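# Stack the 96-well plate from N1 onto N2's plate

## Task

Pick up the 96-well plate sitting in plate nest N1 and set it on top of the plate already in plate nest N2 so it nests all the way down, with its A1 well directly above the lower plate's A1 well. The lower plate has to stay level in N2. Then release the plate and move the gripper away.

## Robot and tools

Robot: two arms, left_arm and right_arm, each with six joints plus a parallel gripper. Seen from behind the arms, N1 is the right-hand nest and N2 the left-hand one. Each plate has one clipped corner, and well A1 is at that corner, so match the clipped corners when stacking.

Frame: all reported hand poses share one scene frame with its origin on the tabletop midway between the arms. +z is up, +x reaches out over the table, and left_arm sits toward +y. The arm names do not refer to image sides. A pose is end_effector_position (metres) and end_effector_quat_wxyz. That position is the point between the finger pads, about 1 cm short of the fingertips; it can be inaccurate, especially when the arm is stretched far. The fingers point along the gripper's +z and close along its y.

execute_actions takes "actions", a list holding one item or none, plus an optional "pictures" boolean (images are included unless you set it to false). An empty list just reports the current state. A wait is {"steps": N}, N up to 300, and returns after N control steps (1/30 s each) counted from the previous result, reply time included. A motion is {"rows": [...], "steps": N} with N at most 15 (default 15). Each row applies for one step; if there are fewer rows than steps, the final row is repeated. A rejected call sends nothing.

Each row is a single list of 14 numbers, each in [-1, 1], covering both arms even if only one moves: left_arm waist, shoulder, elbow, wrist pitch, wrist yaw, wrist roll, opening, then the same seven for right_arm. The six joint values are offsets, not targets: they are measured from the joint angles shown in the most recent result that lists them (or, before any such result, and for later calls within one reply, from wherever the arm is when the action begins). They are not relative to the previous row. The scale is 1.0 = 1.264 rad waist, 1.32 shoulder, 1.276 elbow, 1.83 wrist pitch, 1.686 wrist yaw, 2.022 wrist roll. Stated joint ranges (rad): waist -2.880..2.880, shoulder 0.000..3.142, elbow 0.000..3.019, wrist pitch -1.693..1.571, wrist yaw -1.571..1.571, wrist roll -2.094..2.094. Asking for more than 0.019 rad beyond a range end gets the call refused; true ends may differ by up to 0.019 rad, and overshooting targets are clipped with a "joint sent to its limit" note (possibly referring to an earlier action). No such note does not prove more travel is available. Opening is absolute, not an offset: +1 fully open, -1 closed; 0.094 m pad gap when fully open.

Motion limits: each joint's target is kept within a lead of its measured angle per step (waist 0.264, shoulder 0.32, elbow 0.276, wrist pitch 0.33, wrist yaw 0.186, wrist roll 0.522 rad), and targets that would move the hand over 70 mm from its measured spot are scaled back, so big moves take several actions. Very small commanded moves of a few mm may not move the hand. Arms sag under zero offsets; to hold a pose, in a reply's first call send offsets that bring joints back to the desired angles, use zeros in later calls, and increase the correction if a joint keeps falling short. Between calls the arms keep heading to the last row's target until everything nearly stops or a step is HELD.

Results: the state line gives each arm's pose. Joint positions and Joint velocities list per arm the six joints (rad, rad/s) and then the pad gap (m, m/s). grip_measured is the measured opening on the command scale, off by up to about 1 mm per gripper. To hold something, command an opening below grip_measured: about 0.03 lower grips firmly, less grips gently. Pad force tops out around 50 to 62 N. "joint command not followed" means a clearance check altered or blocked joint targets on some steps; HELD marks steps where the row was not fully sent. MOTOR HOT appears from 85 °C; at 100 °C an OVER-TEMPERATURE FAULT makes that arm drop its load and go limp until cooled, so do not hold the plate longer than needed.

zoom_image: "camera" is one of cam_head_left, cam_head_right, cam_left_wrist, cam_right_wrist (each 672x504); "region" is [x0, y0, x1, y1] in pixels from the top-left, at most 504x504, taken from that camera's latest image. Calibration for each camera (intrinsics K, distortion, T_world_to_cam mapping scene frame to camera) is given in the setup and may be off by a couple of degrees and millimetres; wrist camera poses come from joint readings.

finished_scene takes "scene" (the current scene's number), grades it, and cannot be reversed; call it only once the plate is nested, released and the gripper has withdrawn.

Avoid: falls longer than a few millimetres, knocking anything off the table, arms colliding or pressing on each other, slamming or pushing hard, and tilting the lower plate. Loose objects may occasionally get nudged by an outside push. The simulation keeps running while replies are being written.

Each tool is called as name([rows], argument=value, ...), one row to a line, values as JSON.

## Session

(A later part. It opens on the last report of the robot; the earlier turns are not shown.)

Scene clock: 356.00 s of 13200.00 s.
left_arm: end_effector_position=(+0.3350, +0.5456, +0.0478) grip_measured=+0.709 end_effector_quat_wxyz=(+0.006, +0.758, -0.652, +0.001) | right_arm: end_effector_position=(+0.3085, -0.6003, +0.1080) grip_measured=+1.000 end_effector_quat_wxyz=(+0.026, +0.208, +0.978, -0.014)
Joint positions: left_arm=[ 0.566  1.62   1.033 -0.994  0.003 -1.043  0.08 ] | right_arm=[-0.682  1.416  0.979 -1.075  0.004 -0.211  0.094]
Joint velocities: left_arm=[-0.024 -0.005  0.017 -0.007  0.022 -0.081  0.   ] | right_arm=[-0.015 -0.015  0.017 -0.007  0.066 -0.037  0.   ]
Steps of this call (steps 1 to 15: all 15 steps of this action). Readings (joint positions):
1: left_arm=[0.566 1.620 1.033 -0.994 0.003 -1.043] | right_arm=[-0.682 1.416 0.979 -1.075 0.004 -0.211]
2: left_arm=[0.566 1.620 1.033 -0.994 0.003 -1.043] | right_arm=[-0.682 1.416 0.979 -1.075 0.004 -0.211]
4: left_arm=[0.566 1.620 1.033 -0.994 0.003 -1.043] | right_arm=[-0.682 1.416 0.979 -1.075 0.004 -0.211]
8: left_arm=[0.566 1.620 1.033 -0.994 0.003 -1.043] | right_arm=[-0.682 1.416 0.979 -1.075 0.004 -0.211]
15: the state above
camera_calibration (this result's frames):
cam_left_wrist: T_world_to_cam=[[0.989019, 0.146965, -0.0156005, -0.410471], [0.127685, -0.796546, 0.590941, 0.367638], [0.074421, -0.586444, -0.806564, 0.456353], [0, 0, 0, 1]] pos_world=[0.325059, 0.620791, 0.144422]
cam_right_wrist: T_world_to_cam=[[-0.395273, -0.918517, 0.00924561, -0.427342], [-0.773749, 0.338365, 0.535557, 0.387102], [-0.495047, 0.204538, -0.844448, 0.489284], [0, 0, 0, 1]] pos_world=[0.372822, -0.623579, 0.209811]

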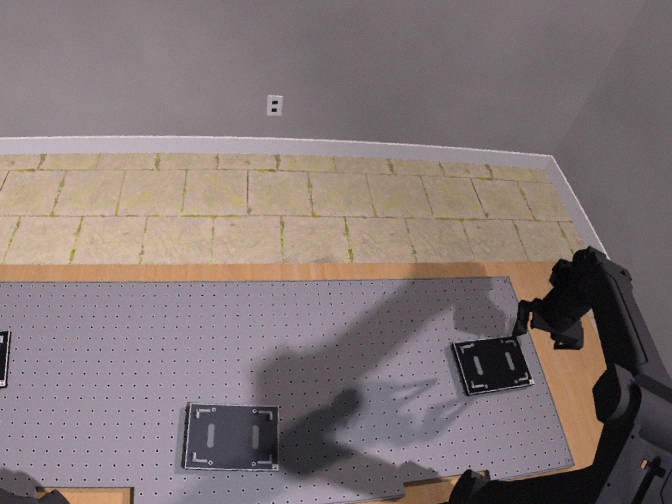

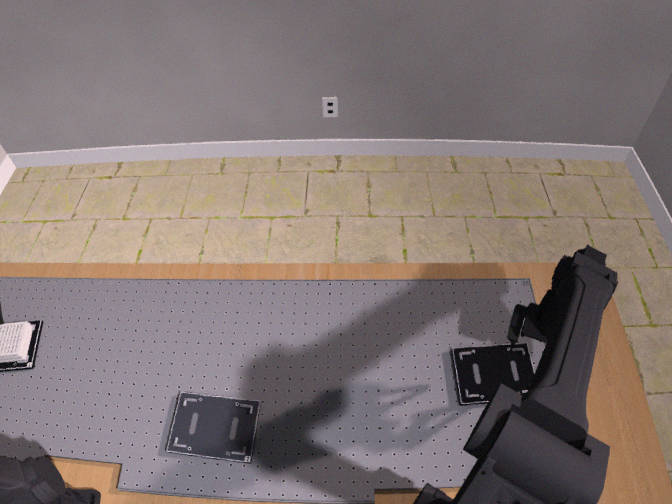

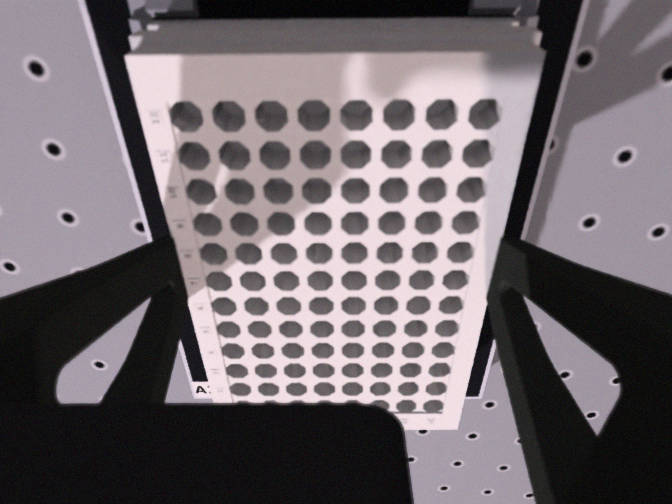

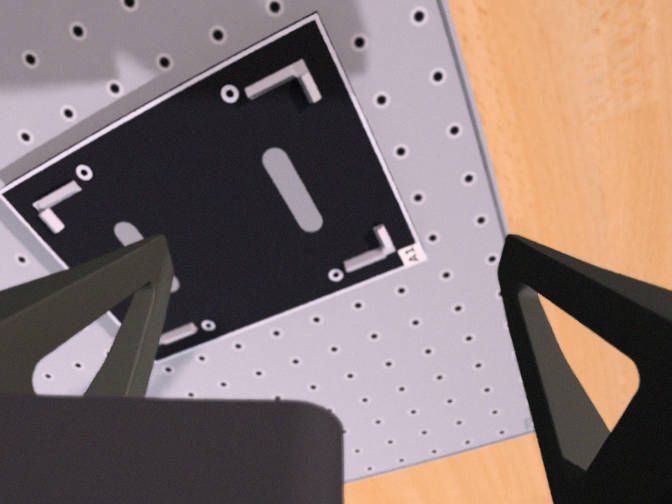

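execute_actions([
  {"rows":[[0,0.004,0,-0.015,0,0,0.675,0,0,0,0,0,0,1]]},
])

zoom_image(camera="cam_left_wrist", region=[110, 0, 230, 90])

zoom_image(camera="cam_left_wrist", region=[450, 0, 570, 90])

Scene clock: 364.03 s of 13200.00 s.
left_arm: end_effector_position=(+0.3342, +0.5451, +0.0478) grip_measured=+0.709 end_effector_quat_wxyz=(+0.007, +0.758, -0.652, +0.000) | right_arm: end_effector_position=(+0.3085, -0.6003, +0.1080) grip_measured=+1.000 end_effector_quat_wxyz=(+0.026, +0.208, +0.978, -0.014)
Joint positions: left_arm=[ 0.566  1.62   1.033 -0.998  0.003 -1.043  0.08 ] | right_arm=[-0.682  1.416  0.979 -1.075  0.004 -0.211  0.094]
Joint velocities: left_arm=[-0.015 -0.005  0.002  0.002  0.022 -0.022  0.   ] | right_arm=[-0.005 -0.005 -0.012  0.007 -0.007 -0.022  0.   ]
Steps of this call (steps 1 to 15: the robot went on to your last target; steps 16 to 90: nothing new was sent; then 4.53 s passed at rest; steps 91 to 105: all 15 steps of this action). Readings (joint positions):
91: left_arm=[0.566 1.620 1.033 -0.995 0.003 -1.043] | right_arm=[-0.682 1.416 0.979 -1.075 0.004 -0.211]
92: left_arm=[0.566 1.620 1.033 -0.996 0.003 -1.043] | right_arm=[-0.682 1.416 0.979 -1.075 0.004 -0.211]
94: left_arm=[0.566 1.620 1.033 -0.998 0.003 -1.043] | right_arm=[-0.682 1.416 0.979 -1.075 0.004 -0.211]
98: left_arm=[0.566 1.620 1.033 -0.998 0.003 -1.043] | right_arm=[-0.682 1.416 0.979 -1.075 0.004 -0.211]
105: the state above
camera_calibration (this result's frames):
cam_left_wrist: T_world_to_cam=[[0.988967, 0.146923, -0.0188904, -0.409465], [0.129443, -0.79513, 0.592464, 0.365823], [0.0720265, -0.588372, -0.805376, 0.457867], [0, 0, 0, 1]] pos_world=[0.324616, 0.620434, 0.144283]
cam_right_wrist: T_world_to_cam=[[-0.395273, -0.918517, 0.00924561, -0.427342], [-0.773749, 0.338365, 0.535557, 0.387102], [-0.495047, 0.204538, -0.844448, 0.489284], [0, 0, 0, 1]] pos_world=[0.372822, -0.623579, 0.209811]

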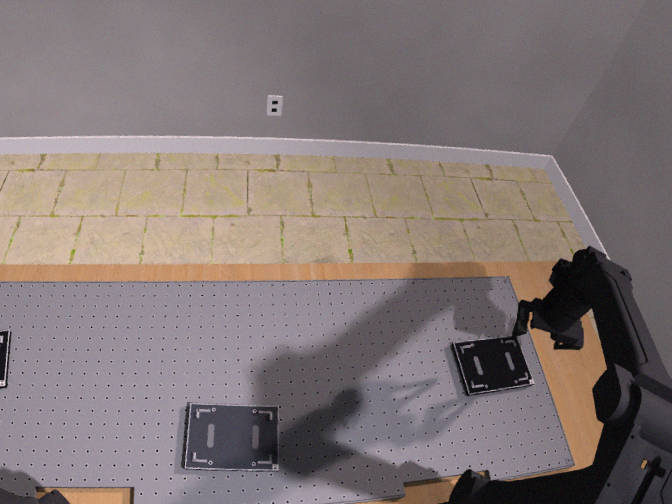

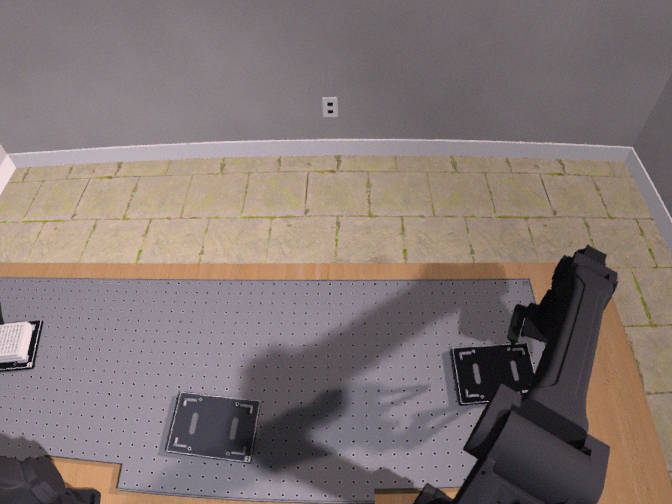

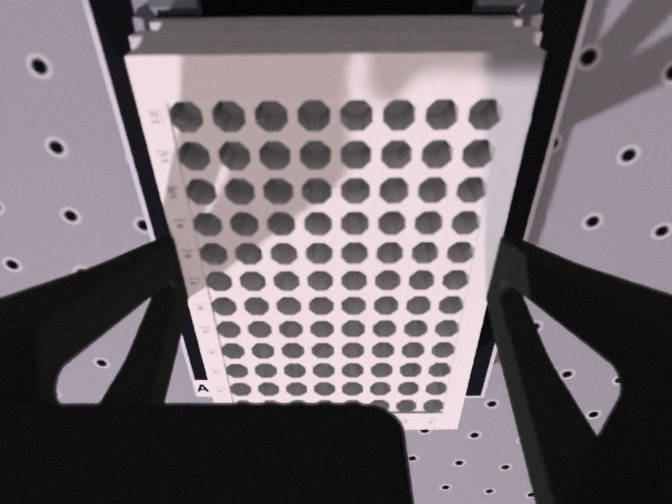

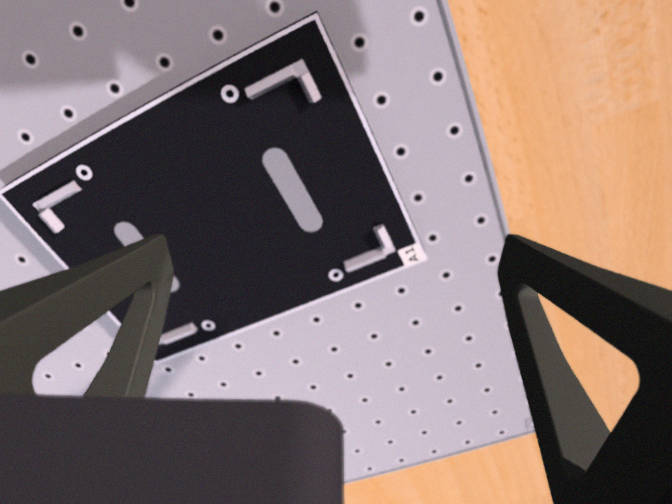

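Region (110, 0, 230, 90) of cam_left_wrist's 672x504 image, scaled by 4.200, with more detail than that image has; it fills the top 378 rows of this view, and the rest is white.

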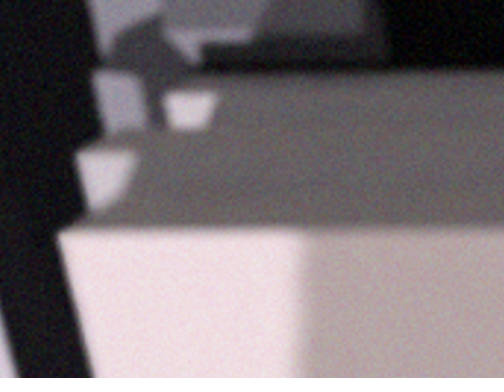

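Region (450, 0, 570, 90) of cam_left_wrist's 672x504 image, scaled by 4.200, with more detail than that image has; it fills the top 378 rows of this view, and the rest is white.

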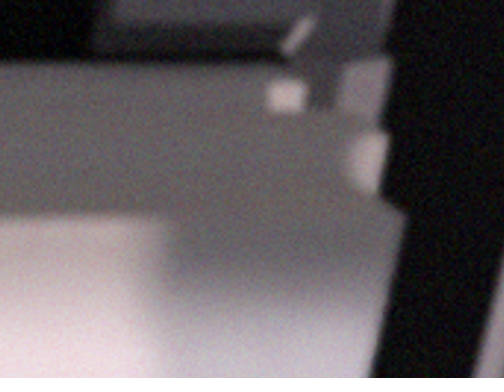

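Slid; now centre ≈336, v≈20.5. Press.

execute_actions([
  {"rows":[[0,0.023,0,0,0,0,0.675,0,0,0,0,0,0,1]]},
], pictures=false)

execute_actions([
  {"rows":[[0,0.012,0,0,0,0.012,0.675,0,0,0,0,0,0,1]]},
], pictures=false)

execute_actions([
  {"rows":[[0,0.023,0,0,0,0,0.675,0,0,0,0,0,0,1]]},
], pictures=false)

Scene clock: 370.47 s of 13200.00 s.
left_arm: end_effector_position=(+0.3342, +0.5451, +0.0478) grip_measured=+0.709 end_effector_quat_wxyz=(+0.007, +0.758, -0.652, +0.000) | right_arm: end_effector_position=(+0.3085, -0.6003, +0.1080) grip_measured=+1.000 end_effector_quat_wxyz=(+0.026, +0.208, +0.978, -0.014)
Joint positions: left_arm=[ 0.566  1.62   1.033 -0.998  0.003 -1.043  0.08 ] | right_arm=[-0.682  1.416  0.979 -1.075  0.004 -0.211  0.094]
Joint velocities: left_arm=[-0.005  0.005 -0.002  0.007 -0.007 -0.022 -0.   ] | right_arm=[ 0.005  0.005 -0.017  0.002 -0.007 -0.051  0.   ]
Steps of this call (steps 1 to 15: the robot went on to your last target; steps 16 to 90: nothing new was sent; then 2.93 s passed at rest; steps 91 to 105: all 15 steps of this action). Readings (joint positions):
91: left_arm=[0.566 1.620 1.033 -0.998 0.003 -1.043] | right_arm=[-0.682 1.416 0.979 -1.075 0.004 -0.211]
92: left_arm=[0.566 1.620 1.033 -0.998 0.003 -1.043] | right_arm=[-0.682 1.416 0.979 -1.075 0.004 -0.211]
94: left_arm=[0.566 1.620 1.033 -0.998 0.003 -1.043] | right_arm=[-0.682 1.416 0.979 -1.075 0.004 -0.211]
98: left_arm=[0.566 1.620 1.033 -0.998 0.003 -1.043] | right_arm=[-0.682 1.416 0.979 -1.075 0.004 -0.211]
105: the state above

Scene clock: 370.97 s of 13200.00 s.
left_arm: end_effector_position=(+0.3342, +0.5451, +0.0478) grip_measured=+0.709 end_effector_quat_wxyz=(+0.007, +0.757, -0.653, +0.000) | right_arm: end_effector_position=(+0.3085, -0.6003, +0.1080) grip_measured=+1.000 end_effector_quat_wxyz=(+0.026, +0.208, +0.978, -0.014)
Joint positions: left_arm=[ 0.566  1.62   1.033 -0.998  0.003 -1.04   0.08 ] | right_arm=[-0.682  1.416  0.979 -1.075  0.004 -0.211  0.094]
Joint velocities: left_arm=[-0.005 -0.024 -0.012  0.012  0.007  0.037 -0.   ] | right_arm=[-0.005 -0.005  0.007 -0.017 -0.066  0.022  0.   ]
Steps of this call (steps 1 to 15: all 15 steps of this action). Readings (joint positions):
1: left_arm=[0.566 1.620 1.033 -0.998 0.003 -1.042] | right_arm=[-0.682 1.416 0.979 -1.075 0.004 -0.211]
2: left_arm=[0.566 1.620 1.033 -0.998 0.003 -1.042] | right_arm=[-0.682 1.416 0.979 -1.075 0.004 -0.211]
4: left_arm=[0.566 1.620 1.033 -0.998 0.003 -1.041] | right_arm=[-0.682 1.416 0.979 -1.075 0.004 -0.211]
8: left_arm=[0.566 1.620 1.033 -0.998 0.003 -1.040] | right_arm=[-0.682 1.416 0.979 -1.075 0.004 -0.211]
15: the state above

Scene clock: 371.47 s of 13200.00 s.
left_arm: end_effector_position=(+0.3342, +0.5451, +0.0478) grip_measured=+0.709 end_effector_quat_wxyz=(+0.007, +0.757, -0.653, +0.000) | right_arm: end_effector_position=(+0.3085, -0.6003, +0.1080) grip_measured=+1.000 end_effector_quat_wxyz=(+0.026, +0.208, +0.978, -0.014)
Joint positions: left_arm=[ 0.566  1.62   1.033 -0.998  0.003 -1.04   0.08 ] | right_arm=[-0.682  1.416  0.979 -1.075  0.004 -0.211  0.094]
Joint velocities: left_arm=[-0.005 -0.005  0.012 -0.002 -0.007  0.007  0.   ] | right_arm=[-0.015 -0.015 -0.027 -0.017 -0.007 -0.022  0.   ]
Steps of this call (steps 1 to 15: all 15 steps of this action). Readings (joint positions):
1: left_arm=[0.566 1.620 1.033 -0.998 0.003 -1.040] | right_arm=[-0.682 1.416 0.979 -1.075 0.004 -0.211]
2: left_arm=[0.566 1.620 1.033 -0.998 0.003 -1.040] | right_arm=[-0.682 1.416 0.979 -1.075 0.004 -0.211]
4: left_arm=[0.566 1.620 1.033 -0.998 0.003 -1.040] | right_arm=[-0.682 1.416 0.979 -1.075 0.004 -0.211]
8: left_arm=[0.566 1.620 1.033 -0.998 0.003 -1.040] | right_arm=[-0.682 1.416 0.979 -1.075 0.004 -0.211]
15: the state above

execute_actions(actions=[])

zoom_image(camera="cam_left_wrist", region=[160, 320, 280, 410])

zoom_image(camera="cam_left_wrist", region=[400, 340, 520, 440])

Scene clock: 380.80 s of 13200.00 s.
left_arm: end_effector_position=(+0.3342, +0.5451, +0.0478) grip_measured=+0.709 end_effector_quat_wxyz=(+0.007, +0.757, -0.653, +0.000) | right_arm: end_effector_position=(+0.3085, -0.6003, +0.1080) grip_measured=+1.000 end_effector_quat_wxyz=(+0.026, +0.208, +0.978, -0.014)
Joint positions: left_arm=[ 0.566  1.62   1.033 -0.998  0.003 -1.04   0.08 ] | right_arm=[-0.682  1.416  0.979 -1.075  0.004 -0.211  0.094]
Joint velocities: left_arm=[-0.005 -0.005 -0.007 -0.007 -0.007 -0.007 -0.002] | right_arm=[-0.015 -0.015 -0.002  0.002 -0.037 -0.037  0.   ]
Steps of this call (steps 1 to 15: the robot went on to your last target; steps 16 to 90: nothing new was sent; then 6.33 s passed at rest). Readings (joint positions):
1: left_arm=[0.566 1.620 1.033 -0.998 0.003 -1.040] | right_arm=[-0.682 1.416 0.979 -1.075 0.004 -0.211]
2: left_arm=[0.566 1.620 1.033 -0.998 0.003 -1.040] | right_arm=[-0.682 1.416 0.979 -1.075 0.004 -0.211]
4: left_arm=[0.566 1.620 1.033 -0.998 0.003 -1.040] | right_arm=[-0.682 1.416 0.979 -1.075 0.004 -0.211]
8: left_arm=[0.566 1.620 1.033 -0.998 0.003 -1.040] | right_arm=[-0.682 1.416 0.979 -1.075 0.004 -0.211]
90: the state above
All arms were judged still, so your last target was given up. Only a new action makes them travel on or press farther. Fingers that are still opening or closing keep moving.
camera_calibration (this result's frames):
cam_left_wrist: T_world_to_cam=[[0.989357, 0.144282, -0.0188627, -0.408157], [0.127301, -0.795458, 0.592487, 0.366717], [0.0704806, -0.588582, -0.805359, 0.458498], [0, 0, 0, 1]] pos_world=[0.324814, 0.620461, 0.144281]
cam_right_wrist: T_world_to_cam=[[-0.395273, -0.918517, 0.00924561, -0.427342], [-0.773749, 0.338365, 0.535557, 0.387102], [-0.495047, 0.204538, -0.844448, 0.489284], [0, 0, 0, 1]] pos_world=[0.372822, -0.623579, 0.209811]

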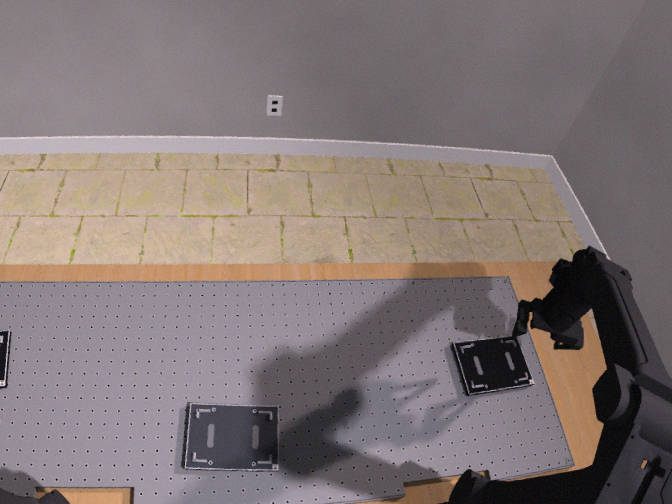

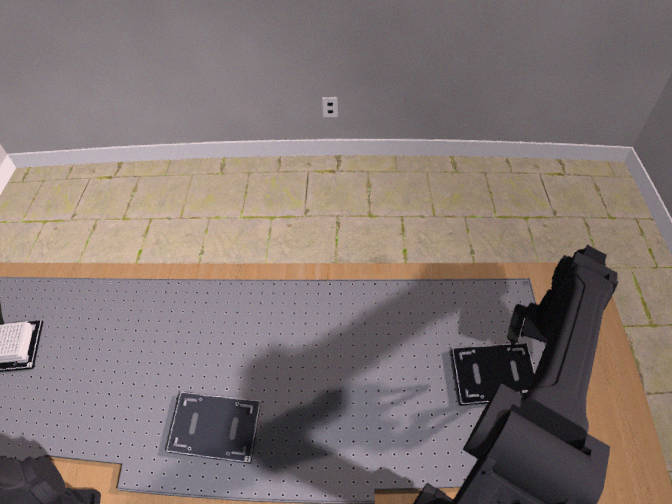

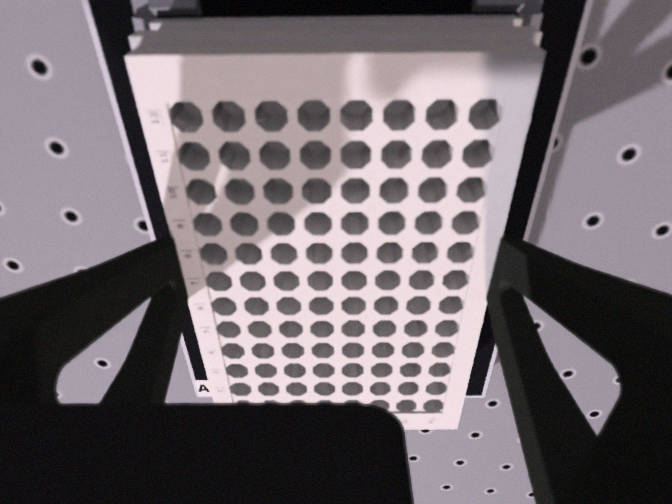

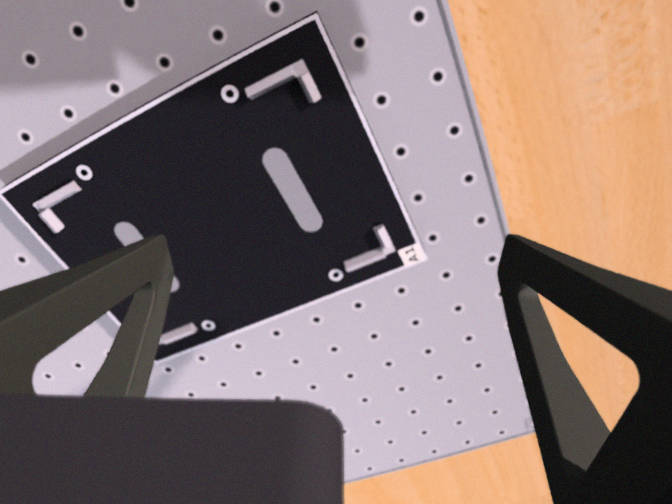

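Region (160, 320, 280, 410) of cam_left_wrist's 672x504 image, scaled by 4.200, with more detail than that image has; it fills the top 378 rows of this view, and the rest is white.

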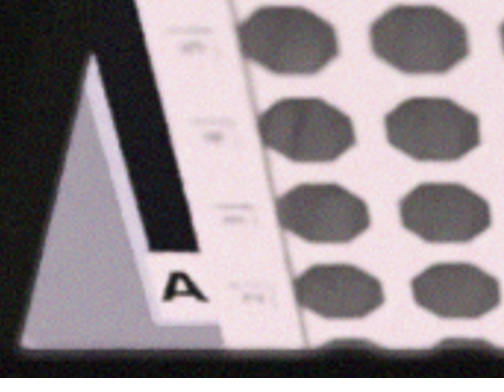

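Region (400, 340, 520, 440) of cam_left_wrist's 672x504 image, scaled by 4.200, with more detail than that image has.

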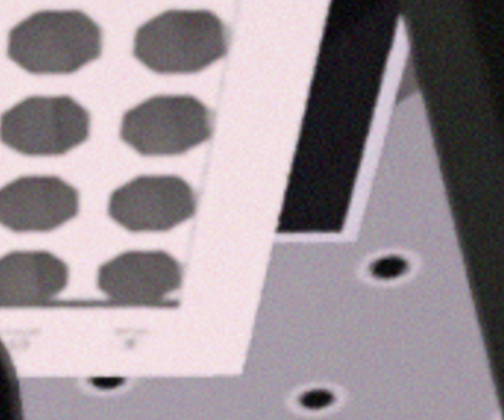

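execute_actions([
  {"rows":[[-0.015,0.004,0,0,0,0,0.675,0,0,0,0,0,0,1]]},
], pictures=false)

execute_actions([
  {"rows":[[-0.015,0.004,0,0,0,0,0.675,0,0,0,0,0,0,1]]},
])

zoom_image(camera="cam_left_wrist", region=[110, 0, 230, 90])

zoom_image(camera="cam_left_wrist", region=[450, 0, 570, 90])

Scene clock: 391.50 s of 13200.00 s.
left_arm: end_effector_position=(+0.3345, +0.5447, +0.0478) grip_measured=+0.709 end_effector_quat_wxyz=(+0.007, +0.757, -0.654, -0.001) | right_arm: end_effector_position=(+0.3085, -0.6003, +0.1080) grip_measured=+1.000 end_effector_quat_wxyz=(+0.026, +0.208, +0.978, -0.014)
Joint positions: left_arm=[ 0.564  1.62   1.033 -0.998  0.002 -1.04   0.08 ] | right_arm=[-0.682  1.416  0.979 -1.075  0.004 -0.211  0.094]
Joint velocities: left_arm=[-0.015 -0.015  0.007 -0.007 -0.037 -0.051  0.   ] | right_arm=[-0.005  0.005 -0.012 -0.032 -0.066 -0.022  0.   ]
Steps of this call (steps 1 to 90: nothing new was sent; then 7.20 s passed at rest; steps 91 to 105: all 15 steps of this action). Readings (joint positions):
91: left_arm=[0.566 1.620 1.033 -0.998 0.003 -1.040] | right_arm=[-0.682 1.416 0.979 -1.075 0.004 -0.211]
92: left_arm=[0.565 1.620 1.033 -0.998 0.003 -1.040] | right_arm=[-0.682 1.416 0.979 -1.075 0.004 -0.211]
94: left_arm=[0.565 1.620 1.033 -0.998 0.002 -1.040] | right_arm=[-0.682 1.416 0.979 -1.075 0.004 -0.211]
98: left_arm=[0.564 1.620 1.033 -0.998 0.002 -1.040] | right_arm=[-0.682 1.416 0.979 -1.075 0.004 -0.211]
105: the state above

Scene clock: 392.00 s of 13200.00 s.
left_arm: end_effector_position=(+0.3345, +0.5447, +0.0478) grip_measured=+0.709 end_effector_quat_wxyz=(+0.007, +0.756, -0.654, -0.001) | right_arm: end_effector_position=(+0.3085, -0.6003, +0.1080) grip_measured=+1.000 end_effector_quat_wxyz=(+0.026, +0.208, +0.978, -0.014)
Joint positions: left_arm=[ 0.564  1.62   1.033 -0.998 -0.    -1.04   0.08 ] | right_arm=[-0.682  1.416  0.979 -1.075  0.004 -0.211  0.094]
Joint velocities: left_arm=[-0.015 -0.005  0.002  0.002 -0.007 -0.022 -0.   ] | right_arm=[ 0.005 -0.005 -0.007  0.002 -0.007 -0.066  0.   ]
Steps of this call (steps 1 to 15: all 15 steps of this action). Readings (joint positions):
1: left_arm=[0.564 1.620 1.033 -0.998 0.001 -1.040] | right_arm=[-0.682 1.416 0.979 -1.075 0.004 -0.211]
2: left_arm=[0.564 1.620 1.033 -0.998 0.000 -1.040] | right_arm=[-0.682 1.416 0.979 -1.075 0.004 -0.211]
4: left_arm=[0.564 1.620 1.033 -0.998 -0.000 -1.040] | right_arm=[-0.682 1.416 0.979 -1.075 0.004 -0.211]
8: left_arm=[0.564 1.620 1.033 -0.998 -0.000 -1.040] | right_arm=[-0.682 1.416 0.979 -1.075 0.004 -0.211]
15: the state above
camera_calibration (this result's frames):
cam_left_wrist: T_world_to_cam=[[0.989699, 0.141644, -0.0208013, -0.40698], [0.126542, -0.797562, 0.589815, 0.367914], [0.0669534, -0.586372, -0.80727, 0.458325], [0, 0, 0, 1]] pos_world=[0.325545, 0.619829, 0.144526]
cam_right_wrist: T_world_to_cam=[[-0.395273, -0.918517, 0.00924561, -0.427342], [-0.773749, 0.338365, 0.535557, 0.387102], [-0.495047, 0.204538, -0.844448, 0.489284], [0, 0, 0, 1]] pos_world=[0.372822, -0.623579, 0.209811]

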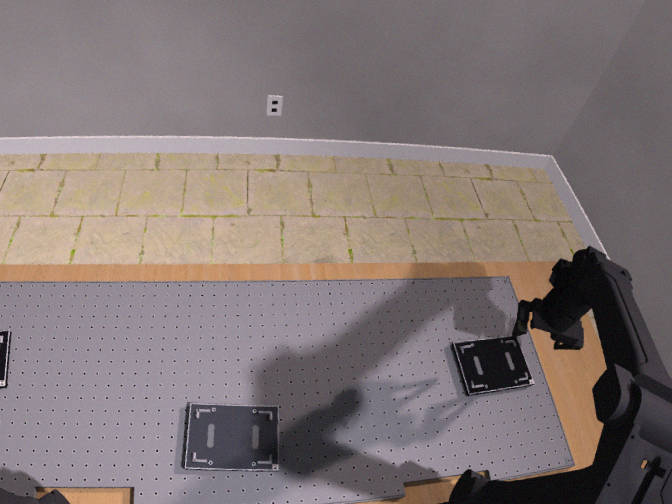

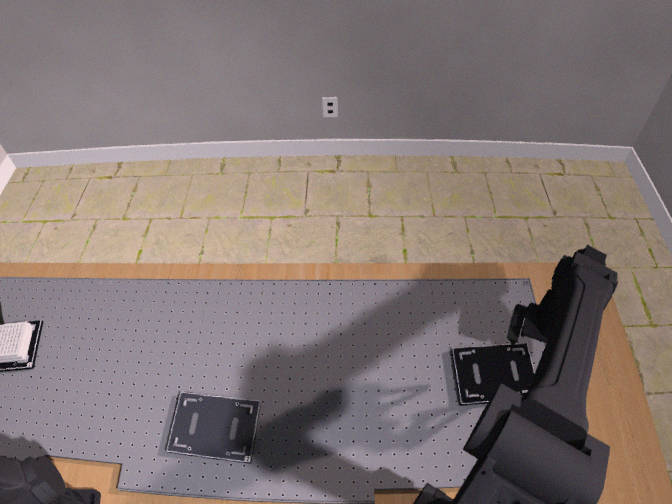

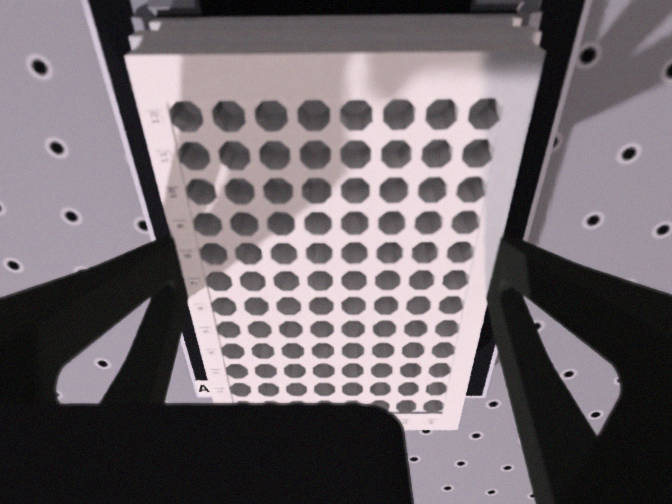

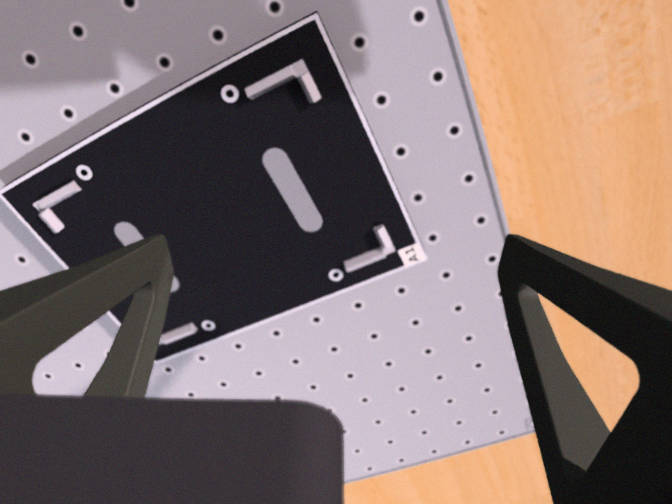

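Region (110, 0, 230, 90) of cam_left_wrist's 672x504 image, scaled by 4.200, with more detail than that image has; it fills the top 378 rows of this view, and the rest is white.

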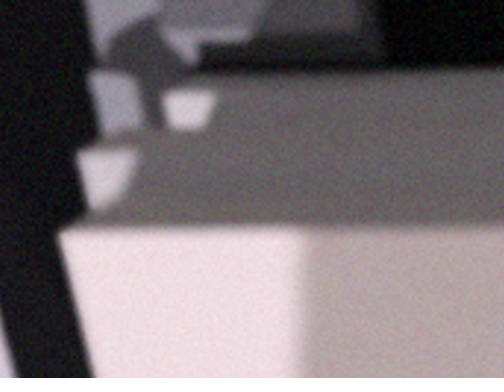

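Region (450, 0, 570, 90) of cam_left_wrist's 672x504 image, scaled by 4.200, with more detail than that image has; it fills the top 378 rows of this view, and the rest is white.

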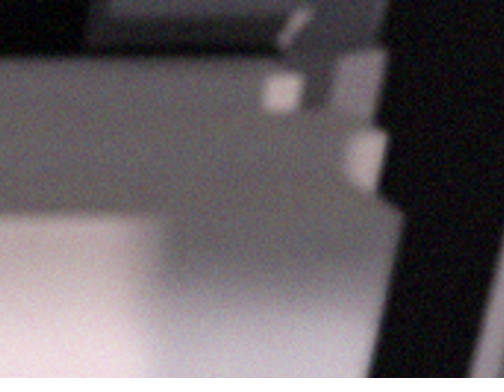

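execute_actions([
  {"rows":[[0.011,0.004,0,0,0,0,0.675,0,0,0,0,0,0,1]]},
], pictures=false)

execute_actions([
  {"rows":[[0,0,0,0,0,0,0.685,0,0,0,0,0,0,1],[0,0,0,0,0,0,0.69,0,0,0,0,0,0,1],[0,0,0,0,0,0,0.7,0,0,0,0,0,0,1],[0,0,0,0,0,0,0.705,0,0,0,0,0,0,1],[0,0,0,0,0,0,0.71,0,0,0,0,0,0,1],[0,0,0,0,0,0,0.72,0,0,0,0,0,0,1],[0,0,0,0,0,0,0.73,0,0,0,0,0,0,1],[0,0,0,0,0,0,0.75,0,0,0,0,0,0,1],[0,0,0,0,0,0,0.78,0,0,0,0,0,0,1],[0,0,0,0,0,0,0.82,0,0,0,0,0,0,1],[0,0,0,0,0,0,0.9,0,0,0,0,0,0,1],[0,0,0,0,0,0,1,0,0,0,0,0,0,1]]},
], pictures=false)

execute_actions([
  {"rows":[[0,-0.015,0,0,0,0,1,0,0,0,0,0,0,1],[0,-0.025,0,0,0,0,1,0,0,0,0,0,0,1],[0,-0.035,0,0,0,0,1,0,0,0,0,0,0,1],[0,-0.05,0,0,0,0,1,0,0,0,0,0,0,1],[0,-0.065,0,0,0,0,1,0,0,0,0,0,0,1],[0,-0.08,0,0,0,0,1,0,0,0,0,0,0,1],[0,-0.1,0,0,0,0,1,0,0,0,0,0,0,1],[0,-0.12,0,0,0,0,1,0,0,0,0,0,0,1],[0,-0.14,0,0,0,0,1,0,0,0,0,0,0,1]]},
], pictures=false)

execute_actions([
  {"steps":20},
])

zoom_image(camera="cam_head_right", region=[0, 315, 60, 375])

Scene clock: 406.30 s of 13200.00 s.
left_arm: end_effector_position=(+0.3342, +0.5451, +0.0478) grip_measured=+0.709 end_effector_quat_wxyz=(+0.007, +0.757, -0.653, -0.000) | right_arm: end_effector_position=(+0.3085, -0.6003, +0.1080) grip_measured=+1.000 end_effector_quat_wxyz=(+0.026, +0.208, +0.978, -0.014)
Joint positions: left_arm=[ 0.566  1.62   1.033 -0.998  0.002 -1.04   0.08 ] | right_arm=[-0.682  1.416  0.979 -1.075  0.004 -0.211  0.094]
Joint velocities: left_arm=[ 0.005 -0.005 -0.012  0.007 -0.007 -0.022  0.001] | right_arm=[-0.005  0.005  0.002 -0.007 -0.095 -0.051  0.   ]
Steps of this call (steps 1 to 15: the robot went on to your last target; steps 16 to 90: nothing new was sent; then 10.80 s passed at rest; steps 91 to 105: all 15 steps of this action). Readings (joint positions):
91: left_arm=[0.565 1.620 1.033 -0.998 -0.000 -1.040] | right_arm=[-0.682 1.416 0.979 -1.075 0.004 -0.211]
92: left_arm=[0.566 1.620 1.033 -0.998 0.001 -1.040] | right_arm=[-0.682 1.416 0.979 -1.075 0.004 -0.211]
94: left_arm=[0.566 1.620 1.033 -0.998 0.002 -1.040] | right_arm=[-0.682 1.416 0.979 -1.075 0.004 -0.211]
98: left_arm=[0.566 1.620 1.033 -0.998 0.002 -1.040] | right_arm=[-0.682 1.416 0.979 -1.075 0.004 -0.211]
105: the state above

Scene clock: 406.80 s of 13200.00 s.
left_arm: end_effector_position=(+0.3343, +0.5450, +0.0479) grip_measured=+0.998 end_effector_quat_wxyz=(+0.007, +0.757, -0.653, +0.000) | right_arm: end_effector_position=(+0.3085, -0.6003, +0.1080) grip_measured=+1.000 end_effector_quat_wxyz=(+0.026, +0.208, +0.978, -0.014)
Joint positions: left_arm=[ 0.566  1.62   1.033 -0.998  0.003 -1.04   0.094] | right_arm=[-0.682  1.416  0.979 -1.075  0.004 -0.211  0.094]
Joint velocities: left_arm=[-0.015 -0.005 -0.002 -0.002 -0.022  0.051  0.001] | right_arm=[-0.005 -0.005 -0.022 -0.007 -0.066 -0.007  0.   ]
Steps of this call (steps 1 to 15: all 15 steps of this action). Readings (joint positions):
1: left_arm=[0.566 1.620 1.033 -0.998 0.003 -1.040] | right_arm=[-0.682 1.416 0.979 -1.075 0.004 -0.211]
2: left_arm=[0.566 1.620 1.033 -0.998 0.003 -1.040] | right_arm=[-0.682 1.416 0.979 -1.075 0.004 -0.211]
4: left_arm=[0.566 1.620 1.033 -0.998 0.003 -1.040] | right_arm=[-0.682 1.416 0.979 -1.075 0.004 -0.211]
8: left_arm=[0.566 1.620 1.033 -0.998 0.003 -1.040] | right_arm=[-0.682 1.416 0.979 -1.075 0.004 -0.211]
15: the state above

Scene clock: 407.30 s of 13200.00 s.
left_arm: end_effector_position=(+0.3397, +0.5494, +0.1312) grip_measured=+0.998 end_effector_quat_wxyz=(-0.093, +0.754, -0.650, +0.019) | right_arm: end_effector_position=(+0.3085, -0.6003, +0.1080) grip_measured=+1.000 end_effector_quat_wxyz=(+0.026, +0.208, +0.978, -0.014)
Joint positions: left_arm=[ 0.566  1.411  1.029 -0.998  0.003 -1.04   0.094] | right_arm=[-0.682  1.416  0.979 -1.075  0.004 -0.211  0.094]
Joint velocities: left_arm=[-0.015 -0.073  0.027  0.002 -0.037  0.022 -0.001] | right_arm=[ 0.005 -0.015  0.022  0.002 -0.022  0.037  0.   ]
Steps of this call (steps 1 to 15: all 15 steps of this action). Readings (joint positions):
1: left_arm=[0.566 1.620 1.033 -0.998 0.003 -1.040] | right_arm=[-0.682 1.416 0.979 -1.075 0.004 -0.211]
2: left_arm=[0.566 1.619 1.033 -0.998 0.003 -1.040] | right_arm=[-0.682 1.416 0.979 -1.075 0.004 -0.211]
4: left_arm=[0.566 1.611 1.032 -0.998 0.003 -1.040] | right_arm=[-0.682 1.416 0.979 -1.075 0.004 -0.211]
8: left_arm=[0.566 1.548 1.029 -0.998 0.003 -1.040] | right_arm=[-0.682 1.416 0.979 -1.075 0.004 -0.211]
15: the state above

Scene clock: 407.97 s of 13200.00 s.
left_arm: end_effector_position=(+0.3397, +0.5494, +0.1273) grip_measured=+0.998 end_effector_quat_wxyz=(-0.089, +0.754, -0.651, +0.018) | right_arm: end_effector_position=(+0.3085, -0.6003, +0.1080) grip_measured=+1.000 end_effector_quat_wxyz=(+0.026, +0.208, +0.978, -0.014)
Joint positions: left_arm=[ 0.566  1.421  1.029 -0.998  0.003 -1.04   0.094] | right_arm=[-0.682  1.416  0.979 -1.075  0.004 -0.211  0.094]
Joint velocities: left_arm=[-0.005 -0.005  0.007  0.002  0.007 -0.066 -0.   ] | right_arm=[-0.005 -0.005  0.002  0.002 -0.007 -0.022  0.   ]
Steps of this call (steps 1 to 15: the robot went on to your last target; steps 16 to 20: nothing new was sent). Readings (joint positions):
1: left_arm=[0.566 1.410 1.029 -0.998 0.003 -1.040] | right_arm=[-0.682 1.416 0.979 -1.075 0.004 -0.211]
2: left_arm=[0.566 1.412 1.029 -0.998 0.003 -1.040] | right_arm=[-0.682 1.416 0.979 -1.075 0.004 -0.211]
4: left_arm=[0.566 1.417 1.029 -0.998 0.003 -1.040] | right_arm=[-0.682 1.416 0.979 -1.075 0.004 -0.211]
8: left_arm=[0.566 1.421 1.029 -0.998 0.003 -1.040] | right_arm=[-0.682 1.416 0.979 -1.075 0.004 -0.211]
20: the state above
All arms were judged still, so your last target was given up. Only a new action makes them travel on or press farther. Fingers that are still opening or closing keep moving.
camera_calibration (this result's frames):
cam_left_wrist: T_world_to_cam=[[0.979517, 0.135948, 0.14854, -0.426075], [0.0435463, -0.863244, 0.502906, 0.399452], [0.196595, -0.486136, -0.851482, 0.431488], [0, 0, 0, 1]] pos_world=[0.315125, 0.61251, 0.229807]
cam_right_wrist: T_world_to_cam=[[-0.395273, -0.918517, 0.00924561, -0.427342], [-0.773749, 0.338365, 0.535557, 0.387102], [-0.495047, 0.204538, -0.844448, 0.489284], [0, 0, 0, 1]] pos_world=[0.372822, -0.623579, 0.209811]

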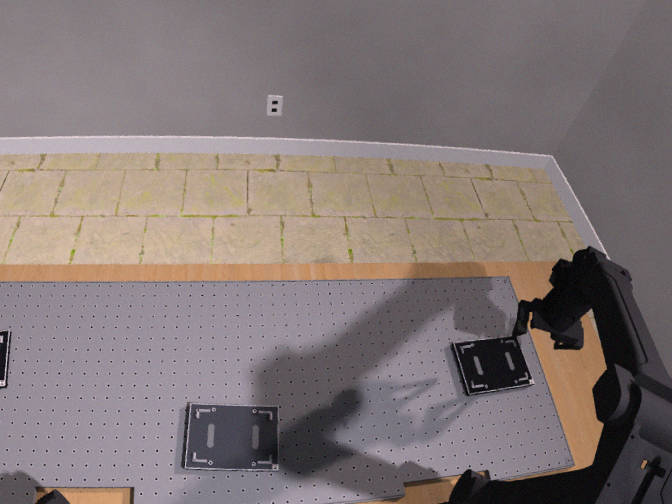

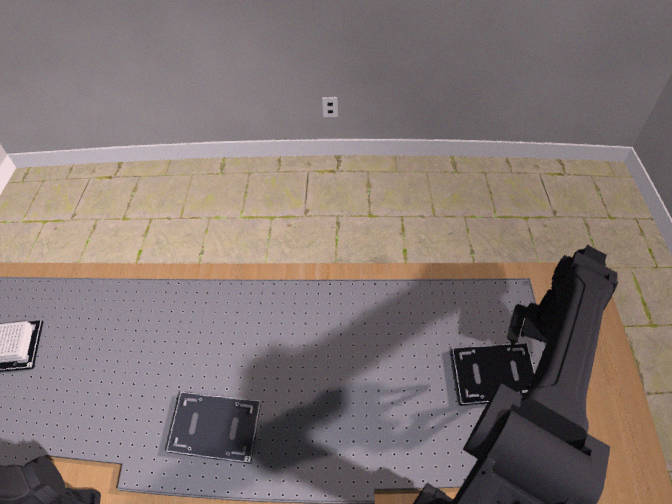

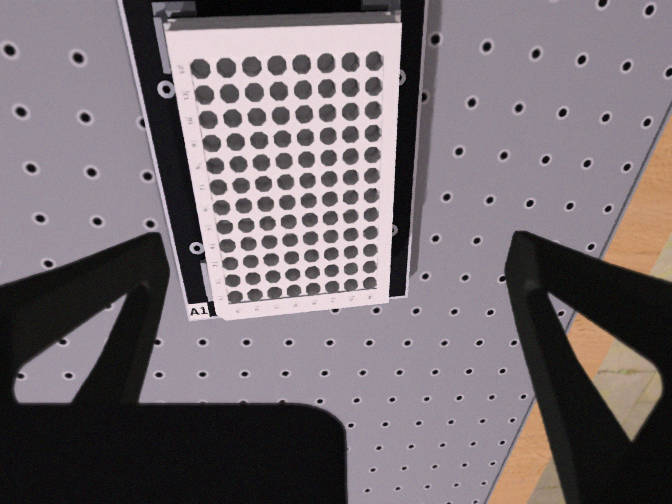

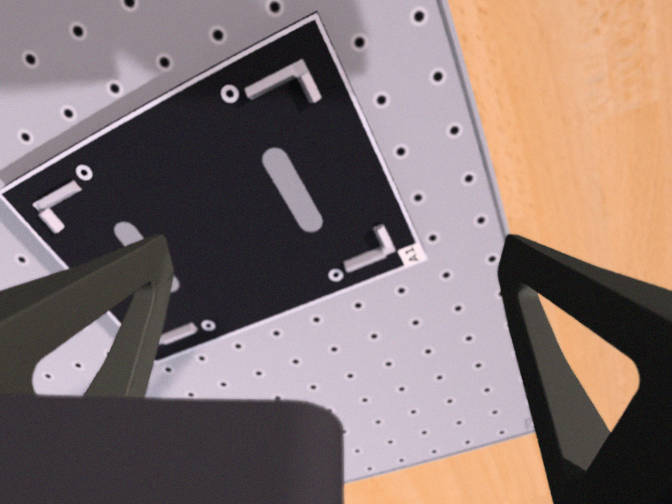

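Region (0, 315, 60, 375) of cam_head_right's 672x504 image, scaled by 8.400, with more detail than that image has.

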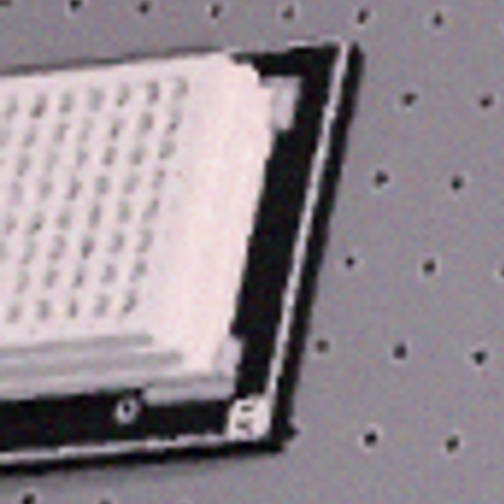

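finished_scene(scene=2)

The scene is finished: the task was done.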